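# Clamp wooden block to bench stop, extract dowel pin

## Task

Check the gap between the bench stop and the small wooden block, and remove any loose object lying there. Then use the spring clamp to hold the block flat against the stop, and draw the block's dowel pin completely out of its hole (twisting the pin is allowed). At the end the block must still be clamped, lying flat on the bench board with its hole facing up, and the pin must be set down somewhere it stays on its own. Open the gripper and move the arm away. Nothing counts as done if only the robot's grip is keeping it in place at the end.

## Robot and tools

ROBOT. One six-joint arm (uf850) with a two-finger parallel gripper. The fingers point along the gripper's +z axis and close along its y axis. end_effector_position is the pinch point, midway between the pads when closed, roughly 2 cm short of the fingertips; closing pushes the tips about 10 mm further along +z. Full opening is 0.084 m.

FRAME. Every pose is in the scene frame: origin on the table surface under the arm's base, +z up, +y to the left when facing along +x. Positions are in metres. Orientations are unit quaternions written w first (qw, qx, qy, qz). The base may be slightly tilted, and the reported hand position gets less accurate at long reach.

ROW FORMAT. Movement commands use a row of 8 numbers: x, y, z, qw, qx, qy, qz, opening. x, y, z and the quaternion are an absolute target pose for the pinch point (not an offset). opening is a scale from -1 (closed) to +1 (fully open, 0.084 m). There is one arm, so there is one row per step, never a list per arm.

execute_actions(actions): actions is a list of actions; each action is a list of 1 to 15 rows, one row per control step of 1/30 s. If fewer than 15 rows are given, the last row is repeated to fill 15 steps. An empty list just returns the current state and images. Each action's target must lie within 0.6 m of the gripper's position at that action's start, measured along each gripper axis; otherwise it is refused, and if the first action fails this (against the last reported state) or any action is malformed, nothing runs. Per step the commanded pose is clipped to 70 mm and 16 degrees from the measured pose, so far targets take several actions, and the arm stops at the last clipped pose. Repeat the wanted quaternion in every row rather than copying a possibly drifted reported one.

move(target, speed, blocking): target is one 8-number row as above, an absolute pose. The gripper follows a straight path for 0.5 to 10 s (it halts at 10 s even if short). speed is the path's top speed in m/s, 0.002 to 0.5, default 0.25; rotation is capped at twice that in rad/s. Rotation takes the shorter way. The opening is applied when the move starts. The path ignores obstacles; faster contact hits harder and a target set deeper past a surface presses harder. The real gripper may lag, wander or overshoot the speed, especially near full reach. blocking=false returns after 0.5 s while the arm keeps going; then use wait(0) to check, and call wait or stop before any other movement command.

wait(seconds): 0 to 10; the arm keeps its last command, and a running move continues (wait returns early if the move ends). stop(): brakes a running move; it needs some distance, more when fast; fingers keep moving. zoom_image(camera, region): camera is cam_low or cam_wrist; region [x0, y0, x1, y1] in pixels of that camera's 672x504 image, origin top-left, at most 504x504. read_manual(section) only returns licence text. finished_scene(scene) ends the given scene number irreversibly after the last command is held; call it only when the goal holds without the robot.

RESULTS. Each result gives the pinch pose and linear/angular velocities, joint positions (base outward), joint torques (raw drive output with per-unit offset, scale and noise; nonzero even in free air), grip_measured (finger opening on the -1..1 scale), the Hand target the controller is driving toward, and cam_low and cam_wrist images plus any changed calibration. Calls that ran actions also list step positions; HELD marks a step partly blocked. A pose unreachable line means the clearance check (which treats the mounting post as part of the arm) altered or blocked the command. A move adds a move: line: done (settled near target), or off_target, moving, held (last step blocked), fault; limits=paced means the pose was clipped, limits=held means some steps were blocked, after which the arm may surge faster than speed. Distance to target is also given.

GRIPPING. To hold something, keep commanding an opening well below grip_measured; the bigger the gap, the harder the squeeze (about 24 N per pad max for objects up to ~6 cm). Slamming shut can squeeze harder and even pop open. Returning the read grip_measured still presses lightly on items under ~6 cm; wider ones may slip.

LIMITS AND FAULTS. Joint ranges (rad): waist ±6.283, shoulder ±2.304, elbow -4.224 to 0.061, forearm roll ±6.283, wrist pitch ±2.164, wrist roll ±6.283. Load limits (N m): 52.8, 52.8, 44, 23.7, 16.7, 16.7 in that order, including held weight. Hitting one triggers a TORQUE FAULT: the arm backs off, pauses 10 s and drops the rest of the call. Holding loads heats motors: MOTOR HOT appears from 65 °C, and at 80 °C an OVER-TEMPERATURE FAULT brakes the arm until it cools. An arm blocked by an object keeps pushing until commanded otherwise.

CAUTIONS. Occasional tugs on held parts or shoves on loose ones may occur. Never push or drop anything off the table. Avoid dropping parts, slipping, slamming and very hard pushing; move gently and smoothly, and release and retreat at the end so the clamp, block and pin stay put on their own.

Each tool is called after "Call:" as name(argument=value, ...) on one line, values as JSON.

## Session

I'll start by looking at the scene.

Call:
execute_actions(actions=[])

Scene clock: 0.00 s.
end_effector_position=(+0.0269, -0.5938, +0.1907) grip_measured=-1.00 end_effector_quat_wxyz=(-0.012, -0.473, +0.881, -0.016) end_effector_velocity=(-0.000, +0.000, +0.000) end_effector_angular_velocity=(+0.000, +0.000, -0.001)
Joint positions: [-1.514 -0.601 -1.166 -0.051 -0.503  0.69   0.   ]
Joint velocities: [ 0.     0.     0.    -0.    -0.     0.001 -0.   ]
Joint torques (N m, as the arm reports them, + toward a larger angle): no reading
Motor temperatures (°C, as the motors report them): [25 24 27 28 27 30]
Hand target: +0.027, -0.594, +0.191; -0.012, -0.473, +0.881, -0.016

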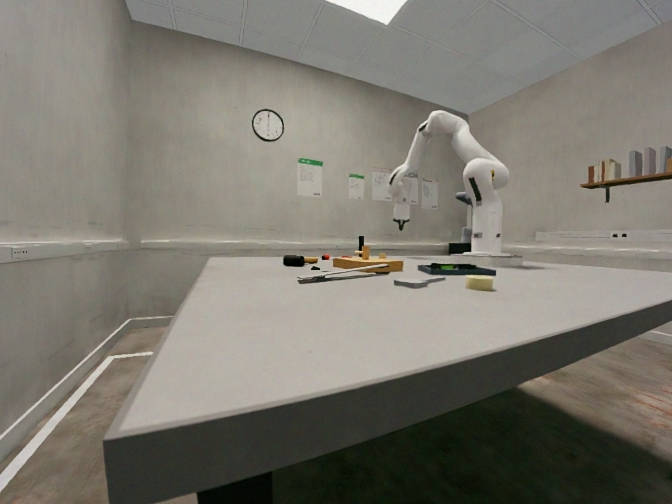

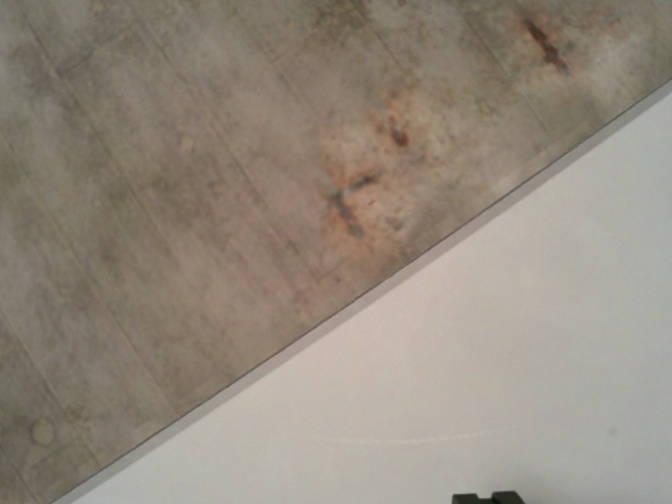

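Call:
zoom_image(camera="cam_low", region=[270, 220, 430, 300])

Call:
zoom_image(camera="cam_low", region=[380, 230, 540, 310])

Region (270, 220, 430, 300) of cam_low's 672x504 image, scaled by 3.150, with more detail than that image has.

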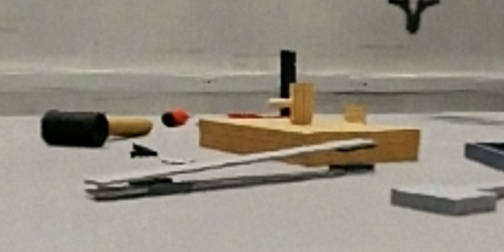

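Region (380, 230, 540, 310) of cam_low's 672x504 image, scaled by 3.150, with more detail than that image has.

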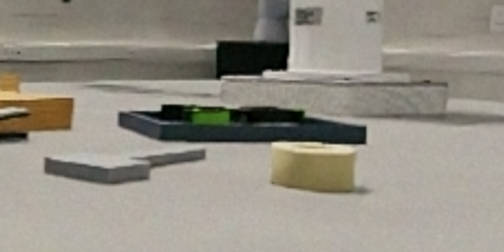

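Call:
move(target=[0.48, -0.05, 0.5, 0, 1, 0, 0, 1], speed=0.4)

action 0: the call puts the target (arm/x, arm/y, arm/z) 0.692 m from end_effector_position in the last result along the gripper's own x axis as it stood there; a target may be at most 0.6 m away along each of those axes, so nothing of the call was run and nothing moved. Command a nearer target, and go on from there in a later call.

Call:
move(target=[0.42, -0.2, 0.5, 0, 1, 0, 0, 1], speed=0.4)

Scene clock: 24.93 s.
end_effector_position=(+0.4200, -0.1988, +0.4998) grip_measured=+1.00 end_effector_quat_wxyz=(-0.001, +1.000, -0.001, +0.002) end_effector_velocity=(+0.002, +0.001, +0.001) end_effector_angular_velocity=(+0.000, -0.000, +0.007)
Joint positions: [-0.404 -0.046 -1.16  -0.028 -1.115 -0.388  0.084]
Joint velocities: [ 0.004 -0.002 -0.005  0.001 -0.003 -0.003  0.   ]
Joint torques (N m, as the arm reports them, + toward a larger angle): [  3.83  25.23 -21.57   1.05   0.56   0.27]
Motor temperatures (°C, as the motors report them): [25 24 28 28 27 30]
Hand target: +0.420, -0.199, +0.500; -0.001, +1.000, -0.000, +0.002
Off the commanded pose: 0.001 m, 0 deg.
move: done
camera_calibration (this result's frames):
cam_wrist: T_world_to_cam=[[-0.0207844, -0.999782, -0.00202436, -0.153332], [-0.999389, 0.0208331, -0.0280672, 0.510306], [0.0281033, 0.00143976, -0.999604, 0.619167], [0, 0, 0, 1]] pos_world=[0.489407, -0.164821, 0.632935]

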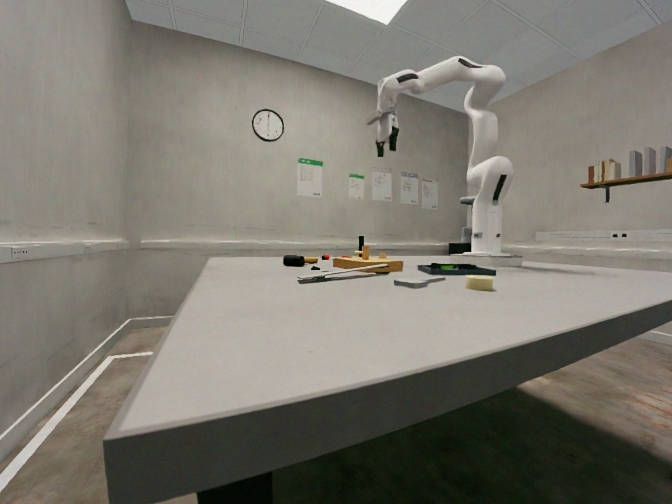

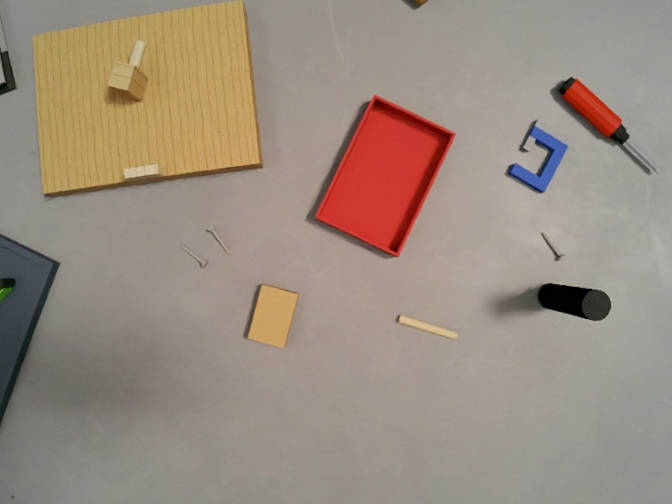

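Call:
move(target=[0.49, 0.07, 0.45, 0, 1, 0, 0, 1], speed=0.4)

Scene clock: 31.73 s.
end_effector_position=(+0.4905, +0.0698, +0.4502) grip_measured=+1.00 end_effector_quat_wxyz=(-0.001, +1.000, +0.000, +0.000) end_effector_velocity=(+0.001, +0.002, -0.001) end_effector_angular_velocity=(-0.001, +0.001, +0.001)
Joint positions: [ 0.165 -0.175 -1.172 -0.023 -1.015  0.18   0.084]
Joint velocities: [ 0.004 -0.005 -0.004 -0.001 -0.     0.004 -0.   ]
Joint torques (N m, as the arm reports them, + toward a larger angle): [  5.17  31.2  -21.61   1.16   0.38   0.28]
Motor temperatures (°C, as the motors report them): [25 24 28 28 27 30]
Hand target: +0.491, +0.070, +0.450; -0.001, +1.000, +0.000, +0.000
Off the commanded pose: 0.001 m, 0 deg.
move: done; limits=paced
camera_calibration (this result's frames):
cam_wrist: T_world_to_cam=[[-0.0195631, -0.999805, -0.00278824, 0.11625], [-0.999484, 0.0196278, -0.0254435, 0.572774], [0.0254933, 0.00228904, -0.999672, 0.568493], [0, 0, 0, 1]] pos_world=[0.56026, 0.103684, 0.583204]

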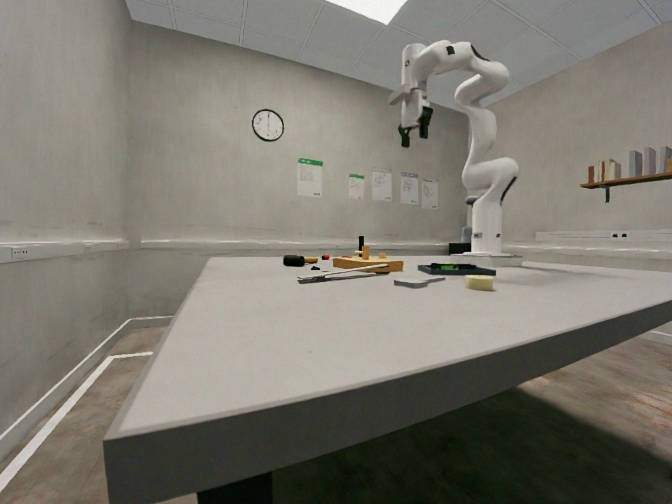

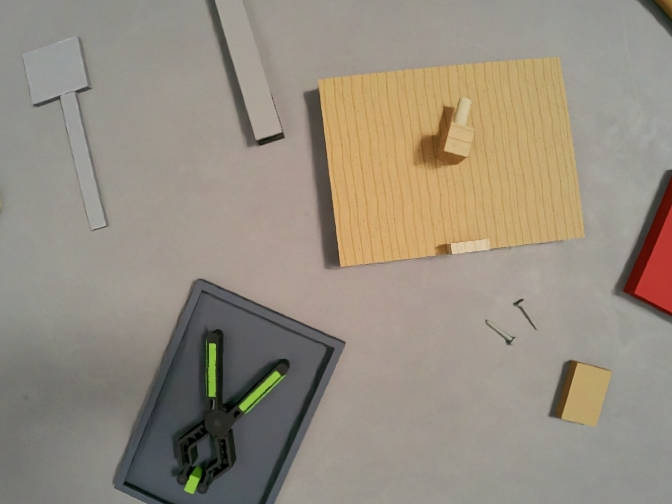

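Call:
zoom_image(camera="cam_wrist", region=[380, 80, 560, 270])

Call:
zoom_image(camera="cam_wrist", region=[130, 310, 330, 504])

Call:
zoom_image(camera="cam_low", region=[325, 235, 410, 280])

Region (380, 80, 560, 270) of cam_wrist's 672x504 image, scaled by 2.653, with more detail than that image has; it fills the left 477 columns of this view, and the rest is white.

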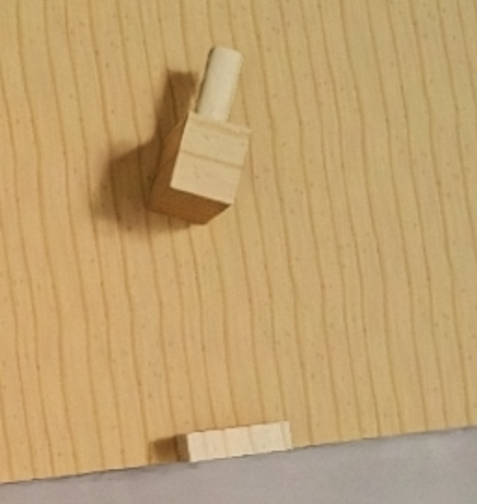

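Region (130, 310, 330, 504) of cam_wrist's 672x504 image, scaled by 2.520, with more detail than that image has; it fills the top 489 rows of this view, and the rest is white.

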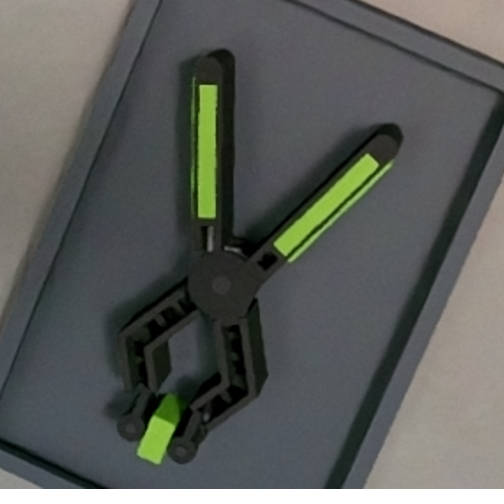

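Region (325, 235, 410, 280) of cam_low's 672x504 image, scaled by 5.929, with more detail than that image has; it fills the top 267 rows of this view, and the rest is white.

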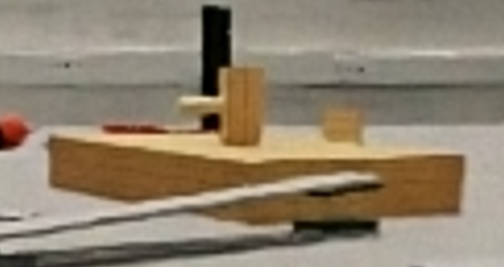

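Call:
move(target=[0.55, -0.03, 0.24, 0, 1, 0, 0, 1], speed=0.4)

Scene clock: 120.30 s.
end_effector_position=(+0.5511, -0.0300, +0.2403) grip_measured=+1.00 end_effector_quat_wxyz=(+0.000, +1.000, +0.000, +0.000) end_effector_velocity=(+0.001, -0.001, -0.002) end_effector_angular_velocity=(+0.000, +0.002, -0.000)
Joint positions: [-0.038 -0.521 -1.119 -0.044 -0.612  0.001  0.084]
Joint velocities: [-0.002 -0.006 -0.002  0.     0.002 -0.001  0.   ]
Joint torques (N m, as the arm reports them, + toward a larger angle): [  5.53  40.2  -18.68   0.8    0.43   0.2 ]
Motor temperatures (°C, as the motors report them): [25 24 28 28 27 30]
Hand target: +0.551, -0.030, +0.240; +0.000, +1.000, +0.000, -0.000
Off the commanded pose: 0.001 m, 0 deg.
move: done; limits=paced
camera_calibration (this result's frames):
cam_wrist: T_world_to_cam=[[-0.0192199, -0.999815, 0.000193141, 0.0162227], [-0.999509, 0.0192092, -0.0247462, 0.629813], [0.0247379, -0.000668666, -0.999694, 0.357642], [0, 0, 0, 1]] pos_world=[0.620969, 0.0043606, 0.373115]

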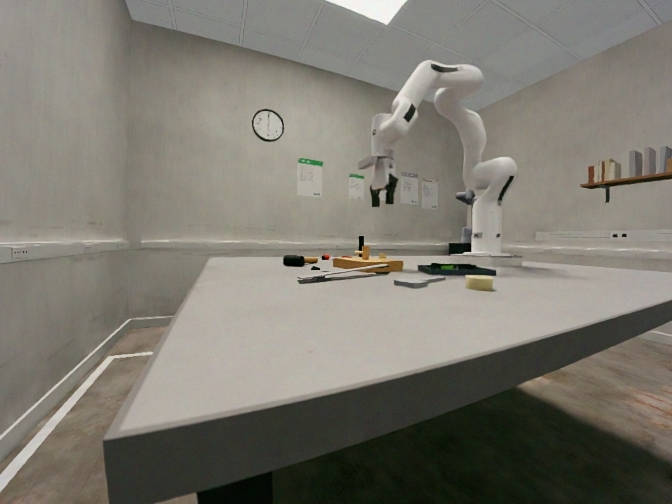

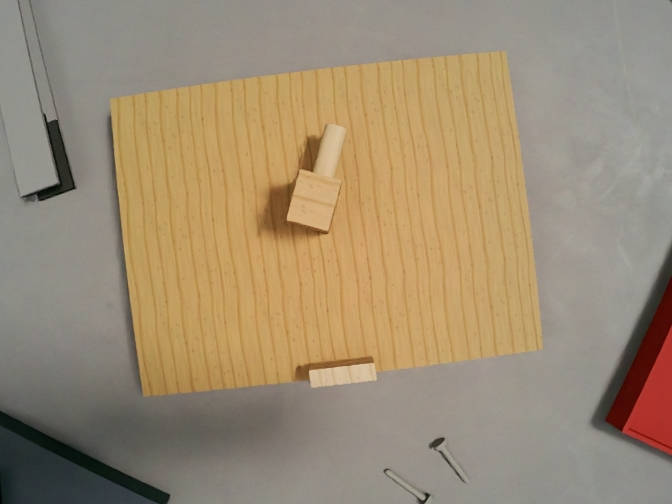

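Call:
zoom_image(camera="cam_wrist", region=[250, 110, 390, 250])

Call:
zoom_image(camera="cam_wrist", region=[280, 330, 400, 410])

Region (250, 110, 390, 250) of cam_wrist's 672x504 image, scaled by 3.600, with more detail than that image has.

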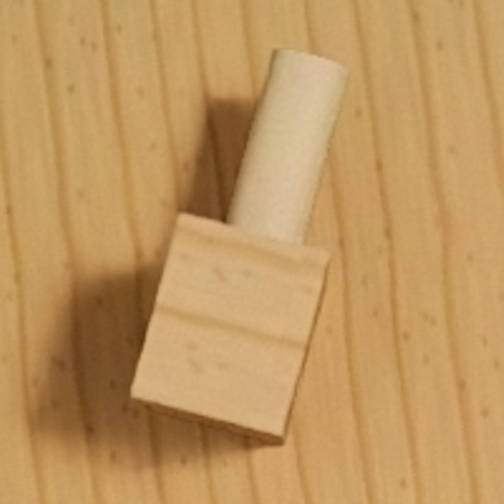

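Region (280, 330, 400, 410) of cam_wrist's 672x504 image, scaled by 4.200, with more detail than that image has.

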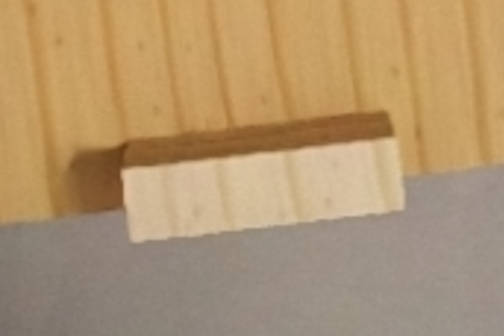

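Call:
move(target=[0.6604, 0.0086, 0.12, -0.03445, 0.9573, -0.1286, -0.2565, 0.0], speed=0.3)

Scene clock: 194.93 s.
end_effector_position=(+0.6604, +0.0085, +0.1207) grip_measured=-0.01 end_effector_quat_wxyz=(-0.034, +0.958, -0.128, -0.256) end_effector_velocity=(+0.001, +0.000, -0.001) end_effector_angular_velocity=(+0.001, +0.014, -0.000)
Joint positions: [-0.024 -1.288 -2.077  0.103 -1.313  0.2    0.044]
Joint velocities: [-0.    -0.018 -0.028 -0.    -0.023  0.003  0.   ]
Joint torques (N m, as the arm reports them, + toward a larger angle): [  6.26  58.16 -18.85   0.71  -0.45   0.05]
Motor temperatures (°C, as the motors report them): [25 24 28 28 27 30]
Hand target: +0.661, +0.008, +0.120; -0.034, +0.957, -0.129, -0.257
Off the commanded pose: 0.001 m, 0 deg.
move: done
camera_calibration (this result's frames):
cam_wrist: T_world_to_cam=[[-0.27988, -0.95998, 0.0102744, 0.227389], [-0.842238, 0.250661, 0.477289, 0.568939], [-0.460763, 0.12493, -0.878686, 0.540353], [0, 0, 0, 1]] pos_world=[0.791799, 0.00817203, 0.200916]

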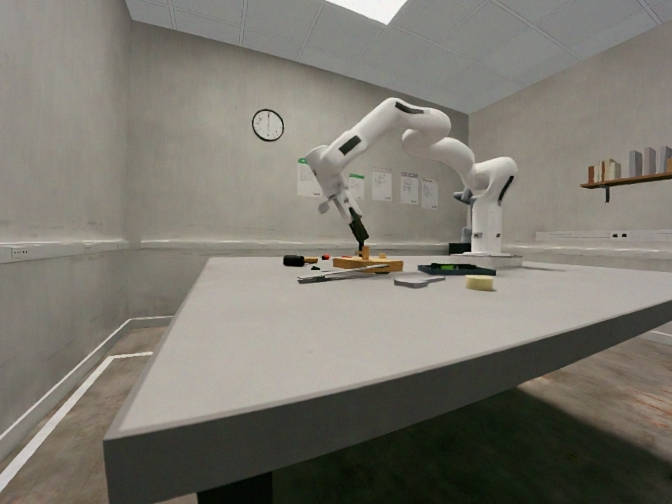

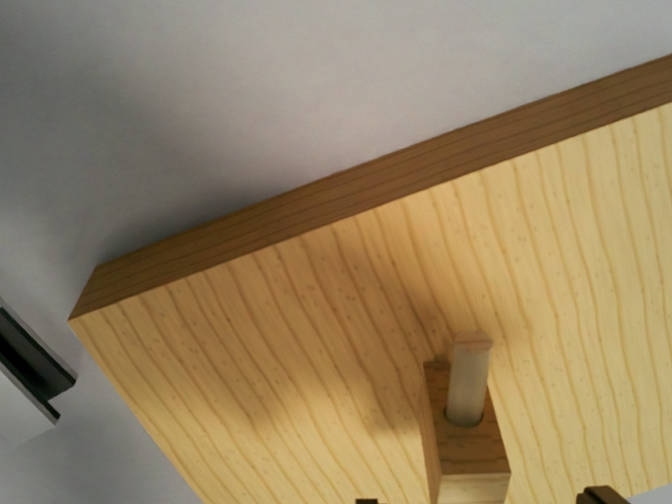

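Call:
zoom_image(camera="cam_low", region=[335, 210, 405, 275])

Region (335, 210, 405, 275) of cam_low's 672x504 image, scaled by 7.200, with more detail than that image has; it fills the top 468 rows of this view, and the rest is white.

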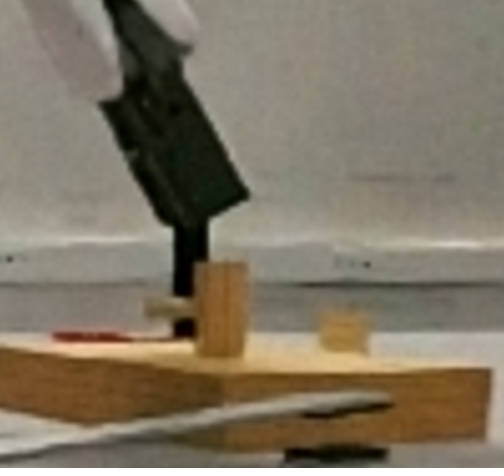

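Call:
execute_actions(actions=[[[0.66,0.0087,0.116,-0.03445,0.9573,-0.1286,-0.2565,0],[0.66,0.0087,0.112,-0.03445,0.9573,-0.1286,-0.2565,0],[0.66,0.0087,0.108,-0.03445,0.9573,-0.1286,-0.2565,0],[0.66,0.0087,0.104,-0.03445,0.9573,-0.1286,-0.2565,0],[0.66,0.0087,0.10,-0.03445,0.9573,-0.1286,-0.2565,0],[0.66,0.0087,0.096,-0.03445,0.9573,-0.1286,-0.2565,0],[0.66,0.0087,0.092,-0.03445,0.9573,-0.1286,-0.2565,0],[0.66,0.0087,0.088,-0.03445,0.9573,-0.1286,-0.2565,0],[0.66,0.0087,0.084,-0.03445,0.9573,-0.1286,-0.2565,0],[0.66,0.0087,0.080,-0.03445,0.9573,-0.1286,-0.2565,0],[0.66,0.0087,0.077,-0.03445,0.9573,-0.1286,-0.2565,0],[0.66,0.0087,0.074,-0.03445,0.9573,-0.1286,-0.2565,0],[0.66,0.0087,0.071,-0.03445,0.9573,-0.1286,-0.2565,0],[0.66,0.0087,0.069,-0.03445,0.9573,-0.1286,-0.2565,0],[0.66,0.0087,0.068,-0.03445,0.9573,-0.1286,-0.2565,0]],[[0.66,0.0087,0.067,-0.03445,0.9573,-0.1286,-0.2565,-0.1],[0.66,0.0087,0.067,-0.03445,0.9573,-0.1286,-0.2565,-0.15],[0.66,0.0087,0.067,-0.03445,0.9573,-0.1286,-0.2565,-0.2],[0.66,0.0087,0.067,-0.03445,0.9573,-0.1286,-0.2565,-0.25],[0.66,0.0087,0.067,-0.03445,0.9573,-0.1286,-0.2565,-0.3],[0.66,0.0087,0.067,-0.03445,0.9573,-0.1286,-0.2565,-0.35],[0.66,0.0087,0.067,-0.03445,0.9573,-0.1286,-0.2565,-0.4]]])

Call:
zoom_image(camera="cam_low", region=[335, 210, 405, 275])

Scene clock: 219.77 s.
end_effector_position=(+0.6601, +0.0087, +0.0672) grip_measured=-0.42 end_effector_quat_wxyz=(-0.034, +0.957, -0.129, -0.256) end_effector_velocity=(-0.000, +0.000, -0.001) end_effector_angular_velocity=(-0.000, +0.002, +0.001)
Joint positions: [-0.026 -1.381 -2.124  0.105 -1.268  0.193  0.026]
Joint velocities: [ 0.    -0.003 -0.001 -0.    -0.     0.    -0.   ]
Joint torques (N m, as the arm reports them, + toward a larger angle): [  5.57  57.78 -18.65   1.28  -0.5    0.35]
Motor temperatures (°C, as the motors report them): [25 25 28 28 27 30]
Hand target: +0.660, +0.009, +0.067; -0.034, +0.957, -0.129, -0.257
Off the commanded pose: 0.000 m, 0 deg.
Step readings (end_effector_position; steps 1 to 15: 1st action; 16 to 30: 2nd action):
0: (+0.6605, +0.0085, +0.1204)
1: (+0.6605, +0.0085, +0.1203)
2: (+0.6606, +0.0085, +0.1198)
4: (+0.6605, +0.0086, +0.1164)
8: (+0.6598, +0.0087, +0.1036)
15: (+0.6595, +0.0087, +0.0785)
16: (+0.6595, +0.0087, +0.0757)
17: (+0.6595, +0.0087, +0.0733)
19: (+0.6596, +0.0087, +0.0702)
23: (+0.6600, +0.0087, +0.0680)
30: end_effector_position above
camera_calibration (this result's frames):
cam_wrist: T_world_to_cam=[[-0.280415, -0.959833, 0.00938368, 0.22848], [-0.841659, 0.250567, 0.478359, 0.593686], [-0.461496, 0.126241, -0.878114, 0.493625], [0, 0, 0, 1]] pos_world=[0.791556, 0.00822874, 0.14732]

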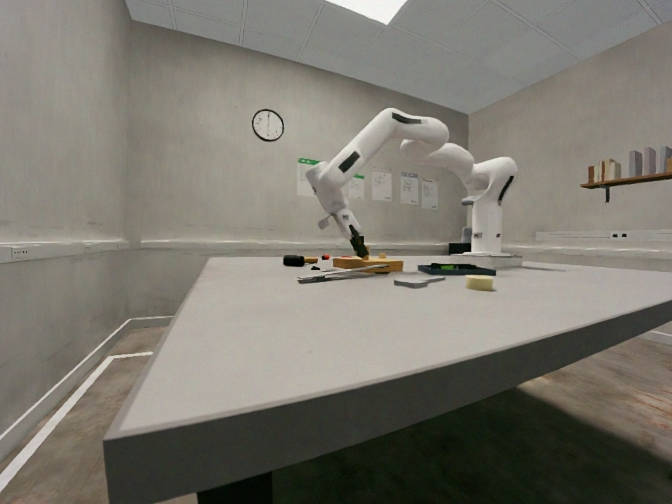

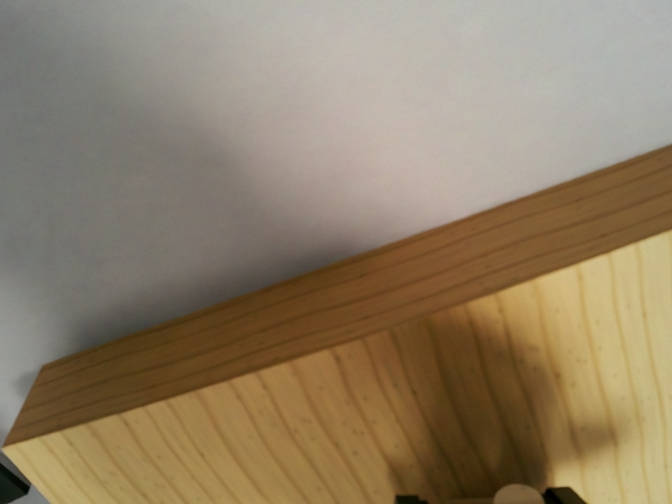

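Region (335, 210, 405, 275) of cam_low's 672x504 image, scaled by 7.200, with more detail than that image has; it fills the top 468 rows of this view, and the rest is white.

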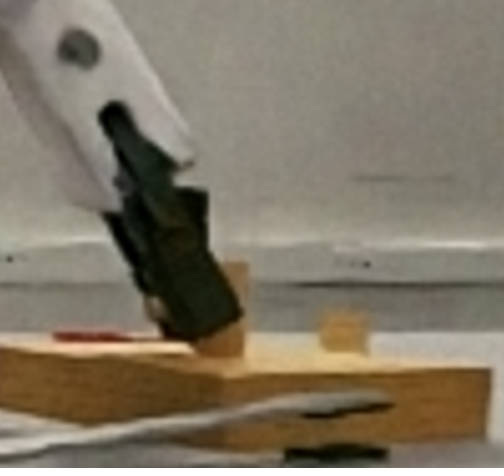

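Call:
execute_actions(actions=[[[0.66,0.0087,0.067,-0.03445,0.9573,-0.1286,-0.2565,-0.45],[0.66,0.0087,0.067,-0.03445,0.9573,-0.1286,-0.2565,-0.48],[0.66,0.0087,0.067,-0.03445,0.9573,-0.1286,-0.2565,-0.51],[0.66,0.0087,0.067,-0.03445,0.9573,-0.1286,-0.2565,-0.54],[0.66,0.0087,0.067,-0.03445,0.9573,-0.1286,-0.2565,-0.57],[0.66,0.0087,0.067,-0.03445,0.9573,-0.1286,-0.2565,-0.6],[0.66,0.0087,0.067,-0.03445,0.9573,-0.1286,-0.2565,-0.63],[0.66,0.0087,0.067,-0.03445,0.9573,-0.1286,-0.2565,-0.67],[0.66,0.0087,0.067,-0.03445,0.9573,-0.1286,-0.2565,-0.72],[0.66,0.0087,0.067,-0.03445,0.9573,-0.1286,-0.2565,-0.8]],[[0.66,0.0087,0.069,-0.03445,0.9573,-0.1286,-0.2565,-0.8],[0.66,0.0087,0.072,-0.03445,0.9573,-0.1286,-0.2565,-0.8],[0.66,0.0087,0.075,-0.03445,0.9573,-0.1286,-0.2565,-0.8],[0.66,0.0087,0.079,-0.03445,0.9573,-0.1286,-0.2565,-0.8],[0.66,0.0087,0.083,-0.03445,0.9573,-0.1286,-0.2565,-0.8],[0.66,0.0087,0.087,-0.03445,0.9573,-0.1286,-0.2565,-0.8],[0.66,0.0087,0.091,-0.03445,0.9573,-0.1286,-0.2565,-0.8],[0.66,0.0087,0.095,-0.03445,0.9573,-0.1286,-0.2565,-0.8],[0.66,0.0087,0.099,-0.03445,0.9573,-0.1286,-0.2565,-0.8],[0.66,0.0087,0.103,-0.03445,0.9573,-0.1286,-0.2565,-0.8],[0.66,0.0087,0.106,-0.03445,0.9573,-0.1286,-0.2565,-0.8],[0.66,0.0087,0.108,-0.03445,0.9573,-0.1286,-0.2565,-0.8],[0.66,0.0087,0.11,-0.03445,0.9573,-0.1286,-0.2565,-0.8]]])

Call:
zoom_image(camera="cam_low", region=[335, 210, 405, 275])

Scene clock: 235.07 s.
end_effector_position=(+0.6603, +0.0087, +0.1036) grip_measured=-0.60 end_effector_quat_wxyz=(-0.034, +0.957, -0.129, -0.256) end_effector_velocity=(+0.000, -0.000, +0.067) end_effector_angular_velocity=(-0.001, -0.005, -0.002)
Joint positions: [-0.025 -1.316 -2.089  0.104 -1.297  0.197  0.018]
Joint velocities: [ 0.002  0.116  0.057 -0.001 -0.054  0.009 -0.   ]
Joint torques (N m, as the arm reports them, + toward a larger angle): [  3.19  51.94 -18.49   1.4   -0.58   0.22]
Motor temperatures (°C, as the motors report them): [25 25 28 28 27 30]
Hand target: +0.660, +0.009, +0.110; -0.034, +0.957, -0.129, -0.257
Off the commanded pose: 0.006 m, 0 deg.
Step readings (end_effector_position; steps 1 to 15: 1st action; 16 to 30: 2nd action):
0: (+0.6600, +0.0087, +0.0670)
1: (+0.6600, +0.0087, +0.0670)
2: (+0.6600, +0.0087, +0.0670)
4: (+0.6600, +0.0087, +0.0670)
8: (+0.6600, +0.0087, +0.0670)
15: (+0.6600, +0.0087, +0.0670)
16: (+0.6600, +0.0087, +0.0670)
17: (+0.6599, +0.0087, +0.0673)
19: (+0.6597, +0.0087, +0.0693)
23: (+0.6600, +0.0087, +0.0800)
30: end_effector_position above
camera_calibration (this result's frames):
cam_wrist: T_world_to_cam=[[-0.280427, -0.959831, 0.0092365, 0.228233], [-0.841945, 0.250583, 0.477845, 0.576684], [-0.460965, 0.126224, -0.878395, 0.525422], [0, 0, 0, 1]] pos_world=[0.79174, 0.00823667, 0.183854]

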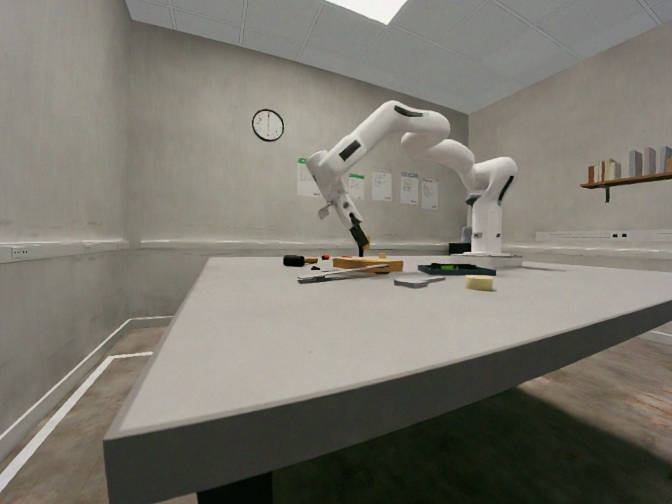

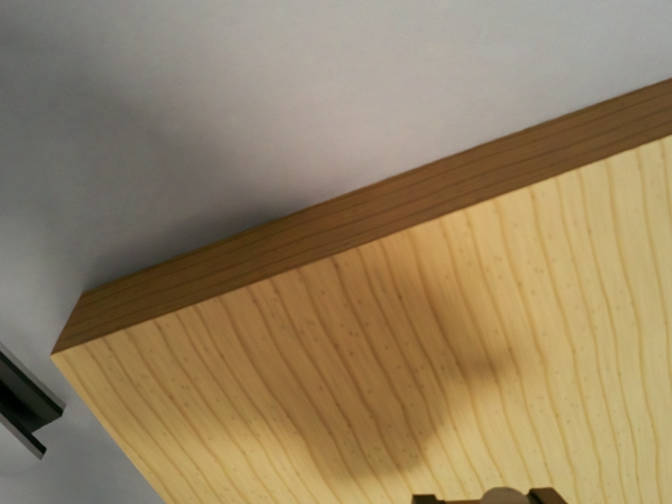

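Region (335, 210, 405, 275) of cam_low's 672x504 image, scaled by 7.200, with more detail than that image has; it fills the top 468 rows of this view, and the rest is white.

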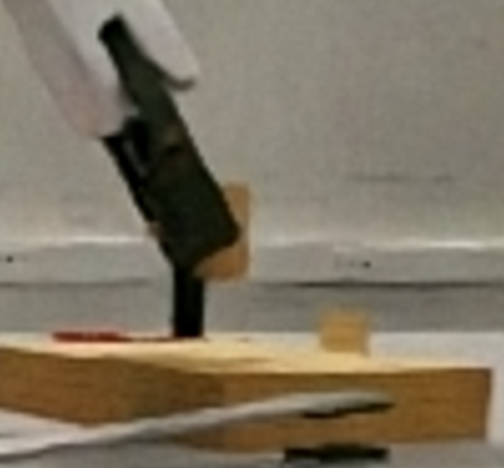

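Call:
move(target=[0.6028, -0.0034, 0.085, -0.3716, 0.5795, 0.6435, 0.3346, -0.8], speed=0.4)

Call:
zoom_image(camera="cam_low", region=[335, 210, 405, 275])

Scene clock: 255.57 s.
end_effector_position=(+0.6031, -0.0037, +0.0847) grip_measured=-0.60 end_effector_quat_wxyz=(-0.372, +0.579, +0.644, +0.334) end_effector_velocity=(-0.000, -0.000, -0.001) end_effector_angular_velocity=(+0.006, -0.006, +0.007)
Joint positions: [-0.326 -1.214 -1.592  0.97  -1.217 -2.756  0.018]
Joint velocities: [-0.001 -0.004 -0.004 -0.002 -0.006 -0.009 -0.   ]
Joint torques (N m, as the arm reports them, + toward a larger angle): [  6.92  53.78 -15.45   1.28  -1.15   0.22]
Motor temperatures (°C, as the motors report them): [25 25 28 28 27 30]
Hand target: +0.603, -0.004, +0.085; -0.373, +0.579, +0.644, +0.335
Off the commanded pose: 0.001 m, 0 deg.
move: done
camera_calibration (this result's frames):
cam_wrist: T_world_to_cam=[[0.995197, 0.0962299, -0.0179916, -0.562634], [0.0302326, -0.476898, -0.878438, 0.126806], [-0.0931122, 0.873675, -0.477517, 0.230923], [0, 0, 0, 1]] pos_world=[0.5776, -0.0871359, 0.211539]

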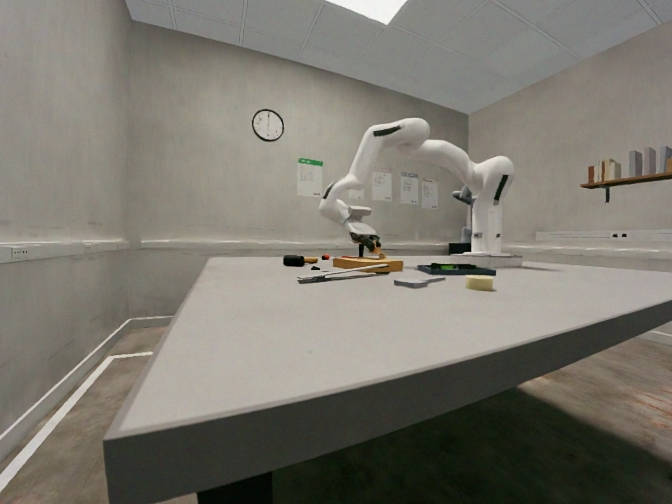

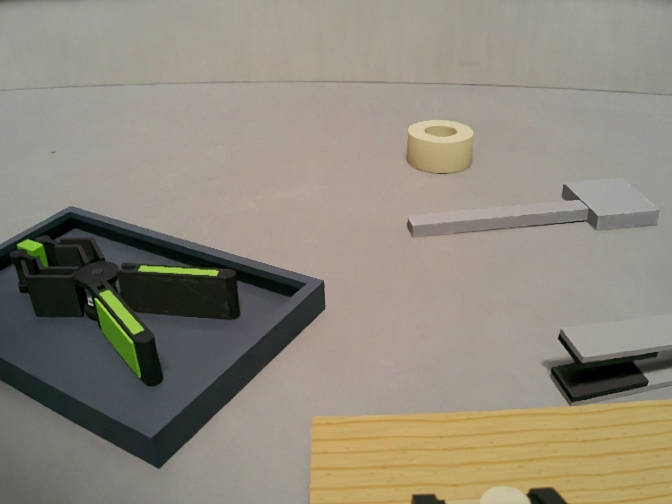

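Region (335, 210, 405, 275) of cam_low's 672x504 image, scaled by 7.200, with more detail than that image has; it fills the top 468 rows of this view, and the rest is white.

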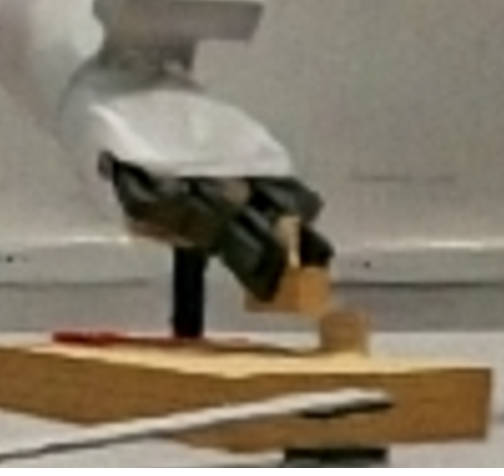

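Call:
move(target=[0.6028, -0.0034, 0.0655, -0.3716, 0.5795, 0.6435, 0.3346, -0.8], speed=0.05)

Call:
zoom_image(camera="cam_low", region=[350, 230, 400, 270])

Scene clock: 264.07 s.
end_effector_position=(+0.6029, -0.0034, +0.0657) grip_measured=-0.60 end_effector_quat_wxyz=(-0.372, +0.579, +0.644, +0.335) end_effector_velocity=(+0.000, -0.000, -0.002) end_effector_angular_velocity=(-0.000, -0.001, -0.000)
Joint positions: [-0.327 -1.251 -1.614  0.976 -1.206 -2.771  0.018]
Joint velocities: [-0.    -0.004 -0.002  0.001  0.001 -0.002 -0.   ]
Joint torques (N m, as the arm reports them, + toward a larger angle): [  5.64  53.03 -14.44  -0.17  -1.16   0.09]
Motor temperatures (°C, as the motors report them): [25 25 28 28 27 30]
Hand target: +0.603, -0.003, +0.065; -0.372, +0.580, +0.644, +0.335
Off the commanded pose: 0.000 m, 0 deg.
move: done
camera_calibration (this result's frames):
cam_wrist: T_world_to_cam=[[0.995331, 0.094999, -0.0170957, -0.562996], [0.0305277, -0.477835, -0.877919, 0.110066], [-0.0915704, 0.873298, -0.478504, 0.220754], [0, 0, 0, 1]] pos_world=[0.577221, -0.0867063, 0.192636]

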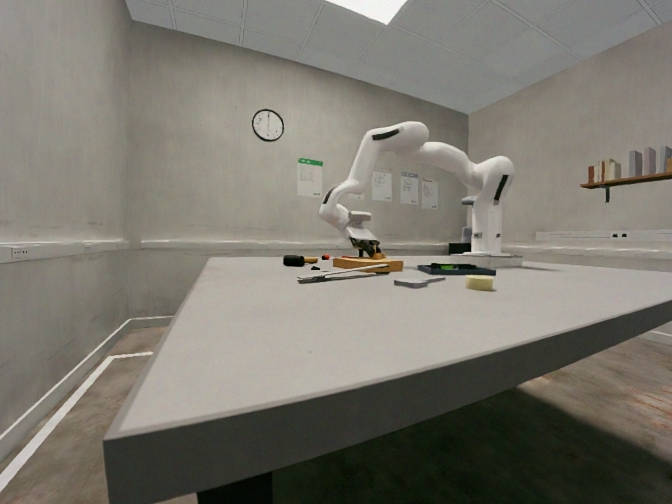

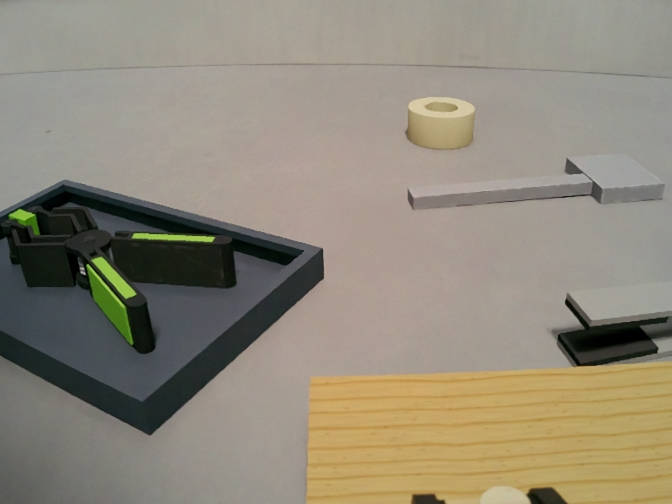

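Region (350, 230, 400, 270) of cam_low's 672x504 image, scaled by 10.080, with more detail than that image has; it fills the top 403 rows of this view, and the rest is white.

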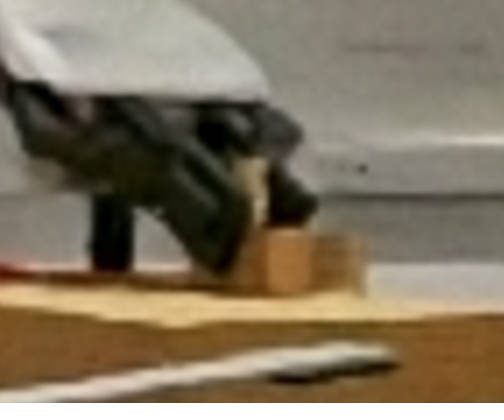

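Call:
execute_actions(actions=[[[0.6028,-0.0034,0.065,-0.3716,0.5795,0.6435,0.3346,-0.8],[0.6028,-0.0034,0.0646,-0.3716,0.5795,0.6435,0.3346,-0.8],[0.6028,-0.0034,0.0642,-0.3716,0.5795,0.6435,0.3346,-0.8],[0.6028,-0.0034,0.0642,-0.3716,0.5795,0.6435,0.3346,-0.75],[0.6028,-0.0034,0.0642,-0.3716,0.5795,0.6435,0.3346,-0.7],[0.6028,-0.0034,0.0642,-0.3716,0.5795,0.6435,0.3346,-0.65],[0.6028,-0.0034,0.0642,-0.3716,0.5795,0.6435,0.3346,-0.62],[0.6028,-0.0034,0.0642,-0.3716,0.5795,0.6435,0.3346,-0.59],[0.6028,-0.0034,0.0642,-0.3716,0.5795,0.6435,0.3346,-0.56],[0.6028,-0.0034,0.0642,-0.3716,0.5795,0.6435,0.3346,-0.53],[0.6028,-0.0034,0.0642,-0.3716,0.5795,0.6435,0.3346,-0.5],[0.6028,-0.0034,0.0642,-0.3716,0.5795,0.6435,0.3346,-0.45],[0.6028,-0.0034,0.0642,-0.3716,0.5795,0.6435,0.3346,-0.4]],[[0.6028,-0.0034,0.067,-0.3716,0.5795,0.6435,0.3346,-0.4],[0.6028,-0.0034,0.070,-0.3716,0.5795,0.6435,0.3346,-0.4],[0.6028,-0.0034,0.074,-0.3716,0.5795,0.6435,0.3346,-0.4],[0.6028,-0.0034,0.078,-0.3716,0.5795,0.6435,0.3346,-0.4],[0.6028,-0.0034,0.082,-0.3716,0.5795,0.6435,0.3346,-0.4],[0.6028,-0.0034,0.086,-0.3716,0.5795,0.6435,0.3346,-0.4],[0.6028,-0.0034,0.09,-0.3716,0.5795,0.6435,0.3346,-0.4],[0.6028,-0.0034,0.094,-0.3716,0.5795,0.6435,0.3346,-0.4],[0.6028,-0.0034,0.097,-0.3716,0.5795,0.6435,0.3346,-0.4],[0.6028,-0.0034,0.10,-0.3716,0.5795,0.6435,0.3346,-0.4]]])

Call:
move(target=[0.5885, -0.025, 0.14, 0, 0.6691, 0.7431, 0, 1], speed=0.4)

Scene clock: 285.03 s.
end_effector_position=(+0.6030, -0.0034, +0.0973) grip_measured=-0.42 end_effector_quat_wxyz=(-0.371, +0.579, +0.644, +0.335) end_effector_velocity=(-0.004, +0.001, +0.027) end_effector_angular_velocity=(+0.001, +0.009, -0.001)
Joint positions: [-0.326 -1.186 -1.575  0.969 -1.22  -2.748  0.026]
Joint velocities: [ 0.     0.06   0.043 -0.007 -0.013  0.024 -0.   ]
Joint torques (N m, as the arm reports them, + toward a larger angle): [  5.58  49.9  -15.26   1.45  -1.06   0.45]
Motor temperatures (°C, as the motors report them): [25 25 28 28 27 30]
Hand target: +0.603, -0.003, +0.100; -0.372, +0.580, +0.644, +0.335
Off the commanded pose: 0.003 m, 0 deg.
Step readings (end_effector_position; steps 1 to 15: 1st action; 16 to 30: 2nd action):
0: (+0.6029, -0.0034, +0.0655)
1: (+0.6029, -0.0034, +0.0655)
2: (+0.6029, -0.0034, +0.0654)
4: (+0.6029, -0.0034, +0.0650)
8: (+0.6028, -0.0034, +0.0646)
15: (+0.6028, -0.0034, +0.0641)
16: (+0.6028, -0.0034, +0.0642)
17: (+0.6027, -0.0034, +0.0646)
19: (+0.6025, -0.0033, +0.0671)
23: (+0.6028, -0.0034, +0.0785)
30: end_effector_position above
camera_calibration (this result's frames):
cam_wrist: T_world_to_cam=[[0.995321, 0.0951991, -0.0165407, -0.56258], [0.0311221, -0.477912, -0.877856, 0.137429], [-0.0914761, 0.873234, -0.478639, 0.235806], [0, 0, 0, 1]] pos_world=[0.577241, -0.0866772, 0.224204]

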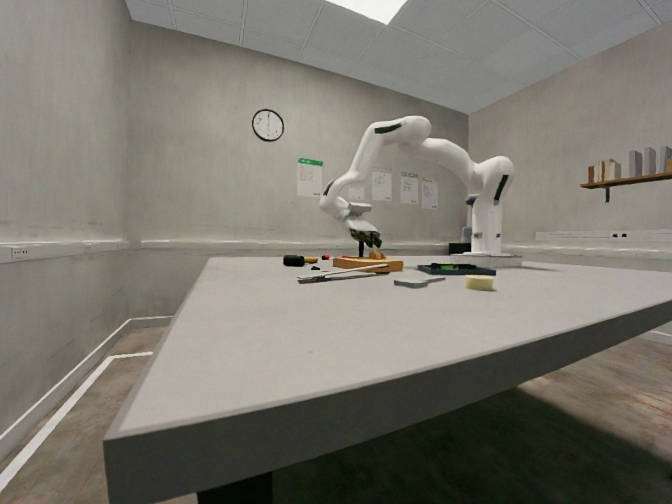

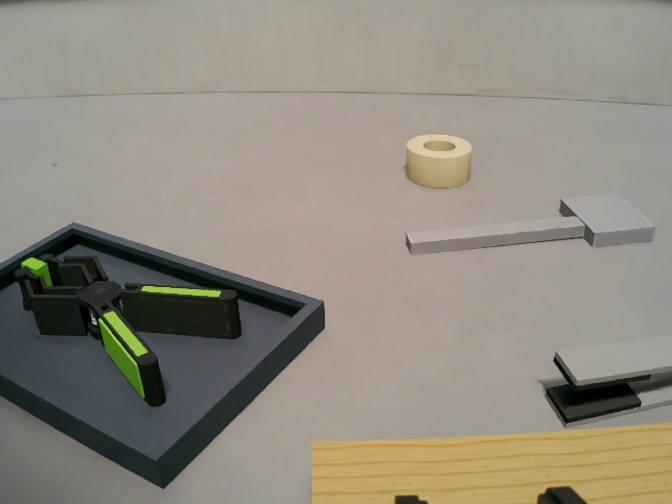

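Scene clock: 287.17 s.
end_effector_position=(+0.5887, -0.0246, +0.1400) grip_measured=+1.00 end_effector_quat_wxyz=(+0.000, +0.670, +0.742, +0.001) end_effector_velocity=(-0.001, +0.000, -0.000) end_effector_angular_velocity=(-0.013, +0.006, -0.005)
Joint positions: [-0.031 -0.759 -1.224 -0.051 -0.479 -1.656  0.084]
Joint velocities: [ 0.006 -0.001 -0.002 -0.027 -0.007  0.035 -0.   ]
Joint torques (N m, as the arm reports them, + toward a larger angle): [  6.03  43.4  -17.31   1.53   0.34   0.3 ]
Motor temperatures (°C, as the motors report them): [25 25 28 28 27 30]
Hand target: +0.589, -0.025, +0.140; +0.000, +0.670, +0.742, +0.000
Off the commanded pose: 0.000 m, 0 deg.
move: done
camera_calibration (this result's frames):
cam_wrist: T_world_to_cam=[[0.996569, 0.0827613, 0.000957258, -0.549089], [0.0827588, -0.996246, -0.0254112, 0.00270654], [-0.0011494, 0.0254033, -0.999677, 0.272356], [0, 0, 0, 1]] pos_world=[0.547294, 0.0412209, 0.272862]

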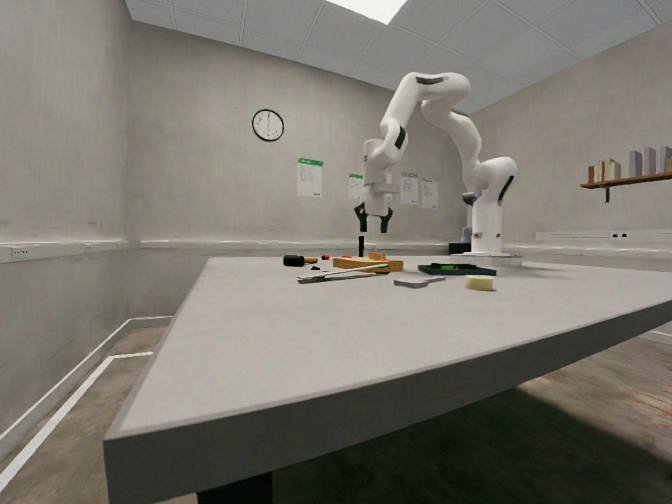

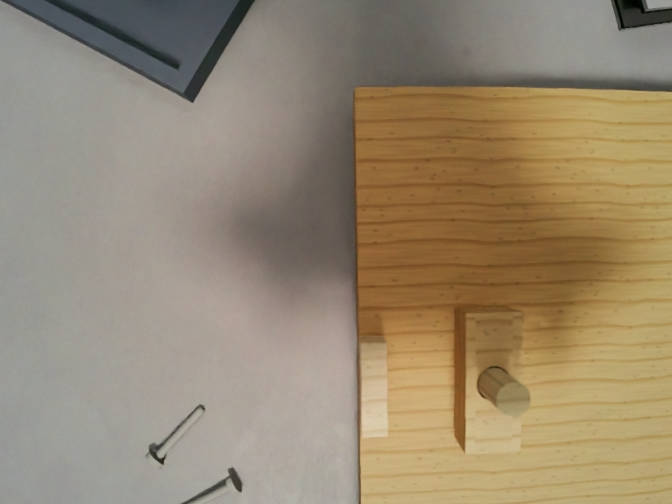

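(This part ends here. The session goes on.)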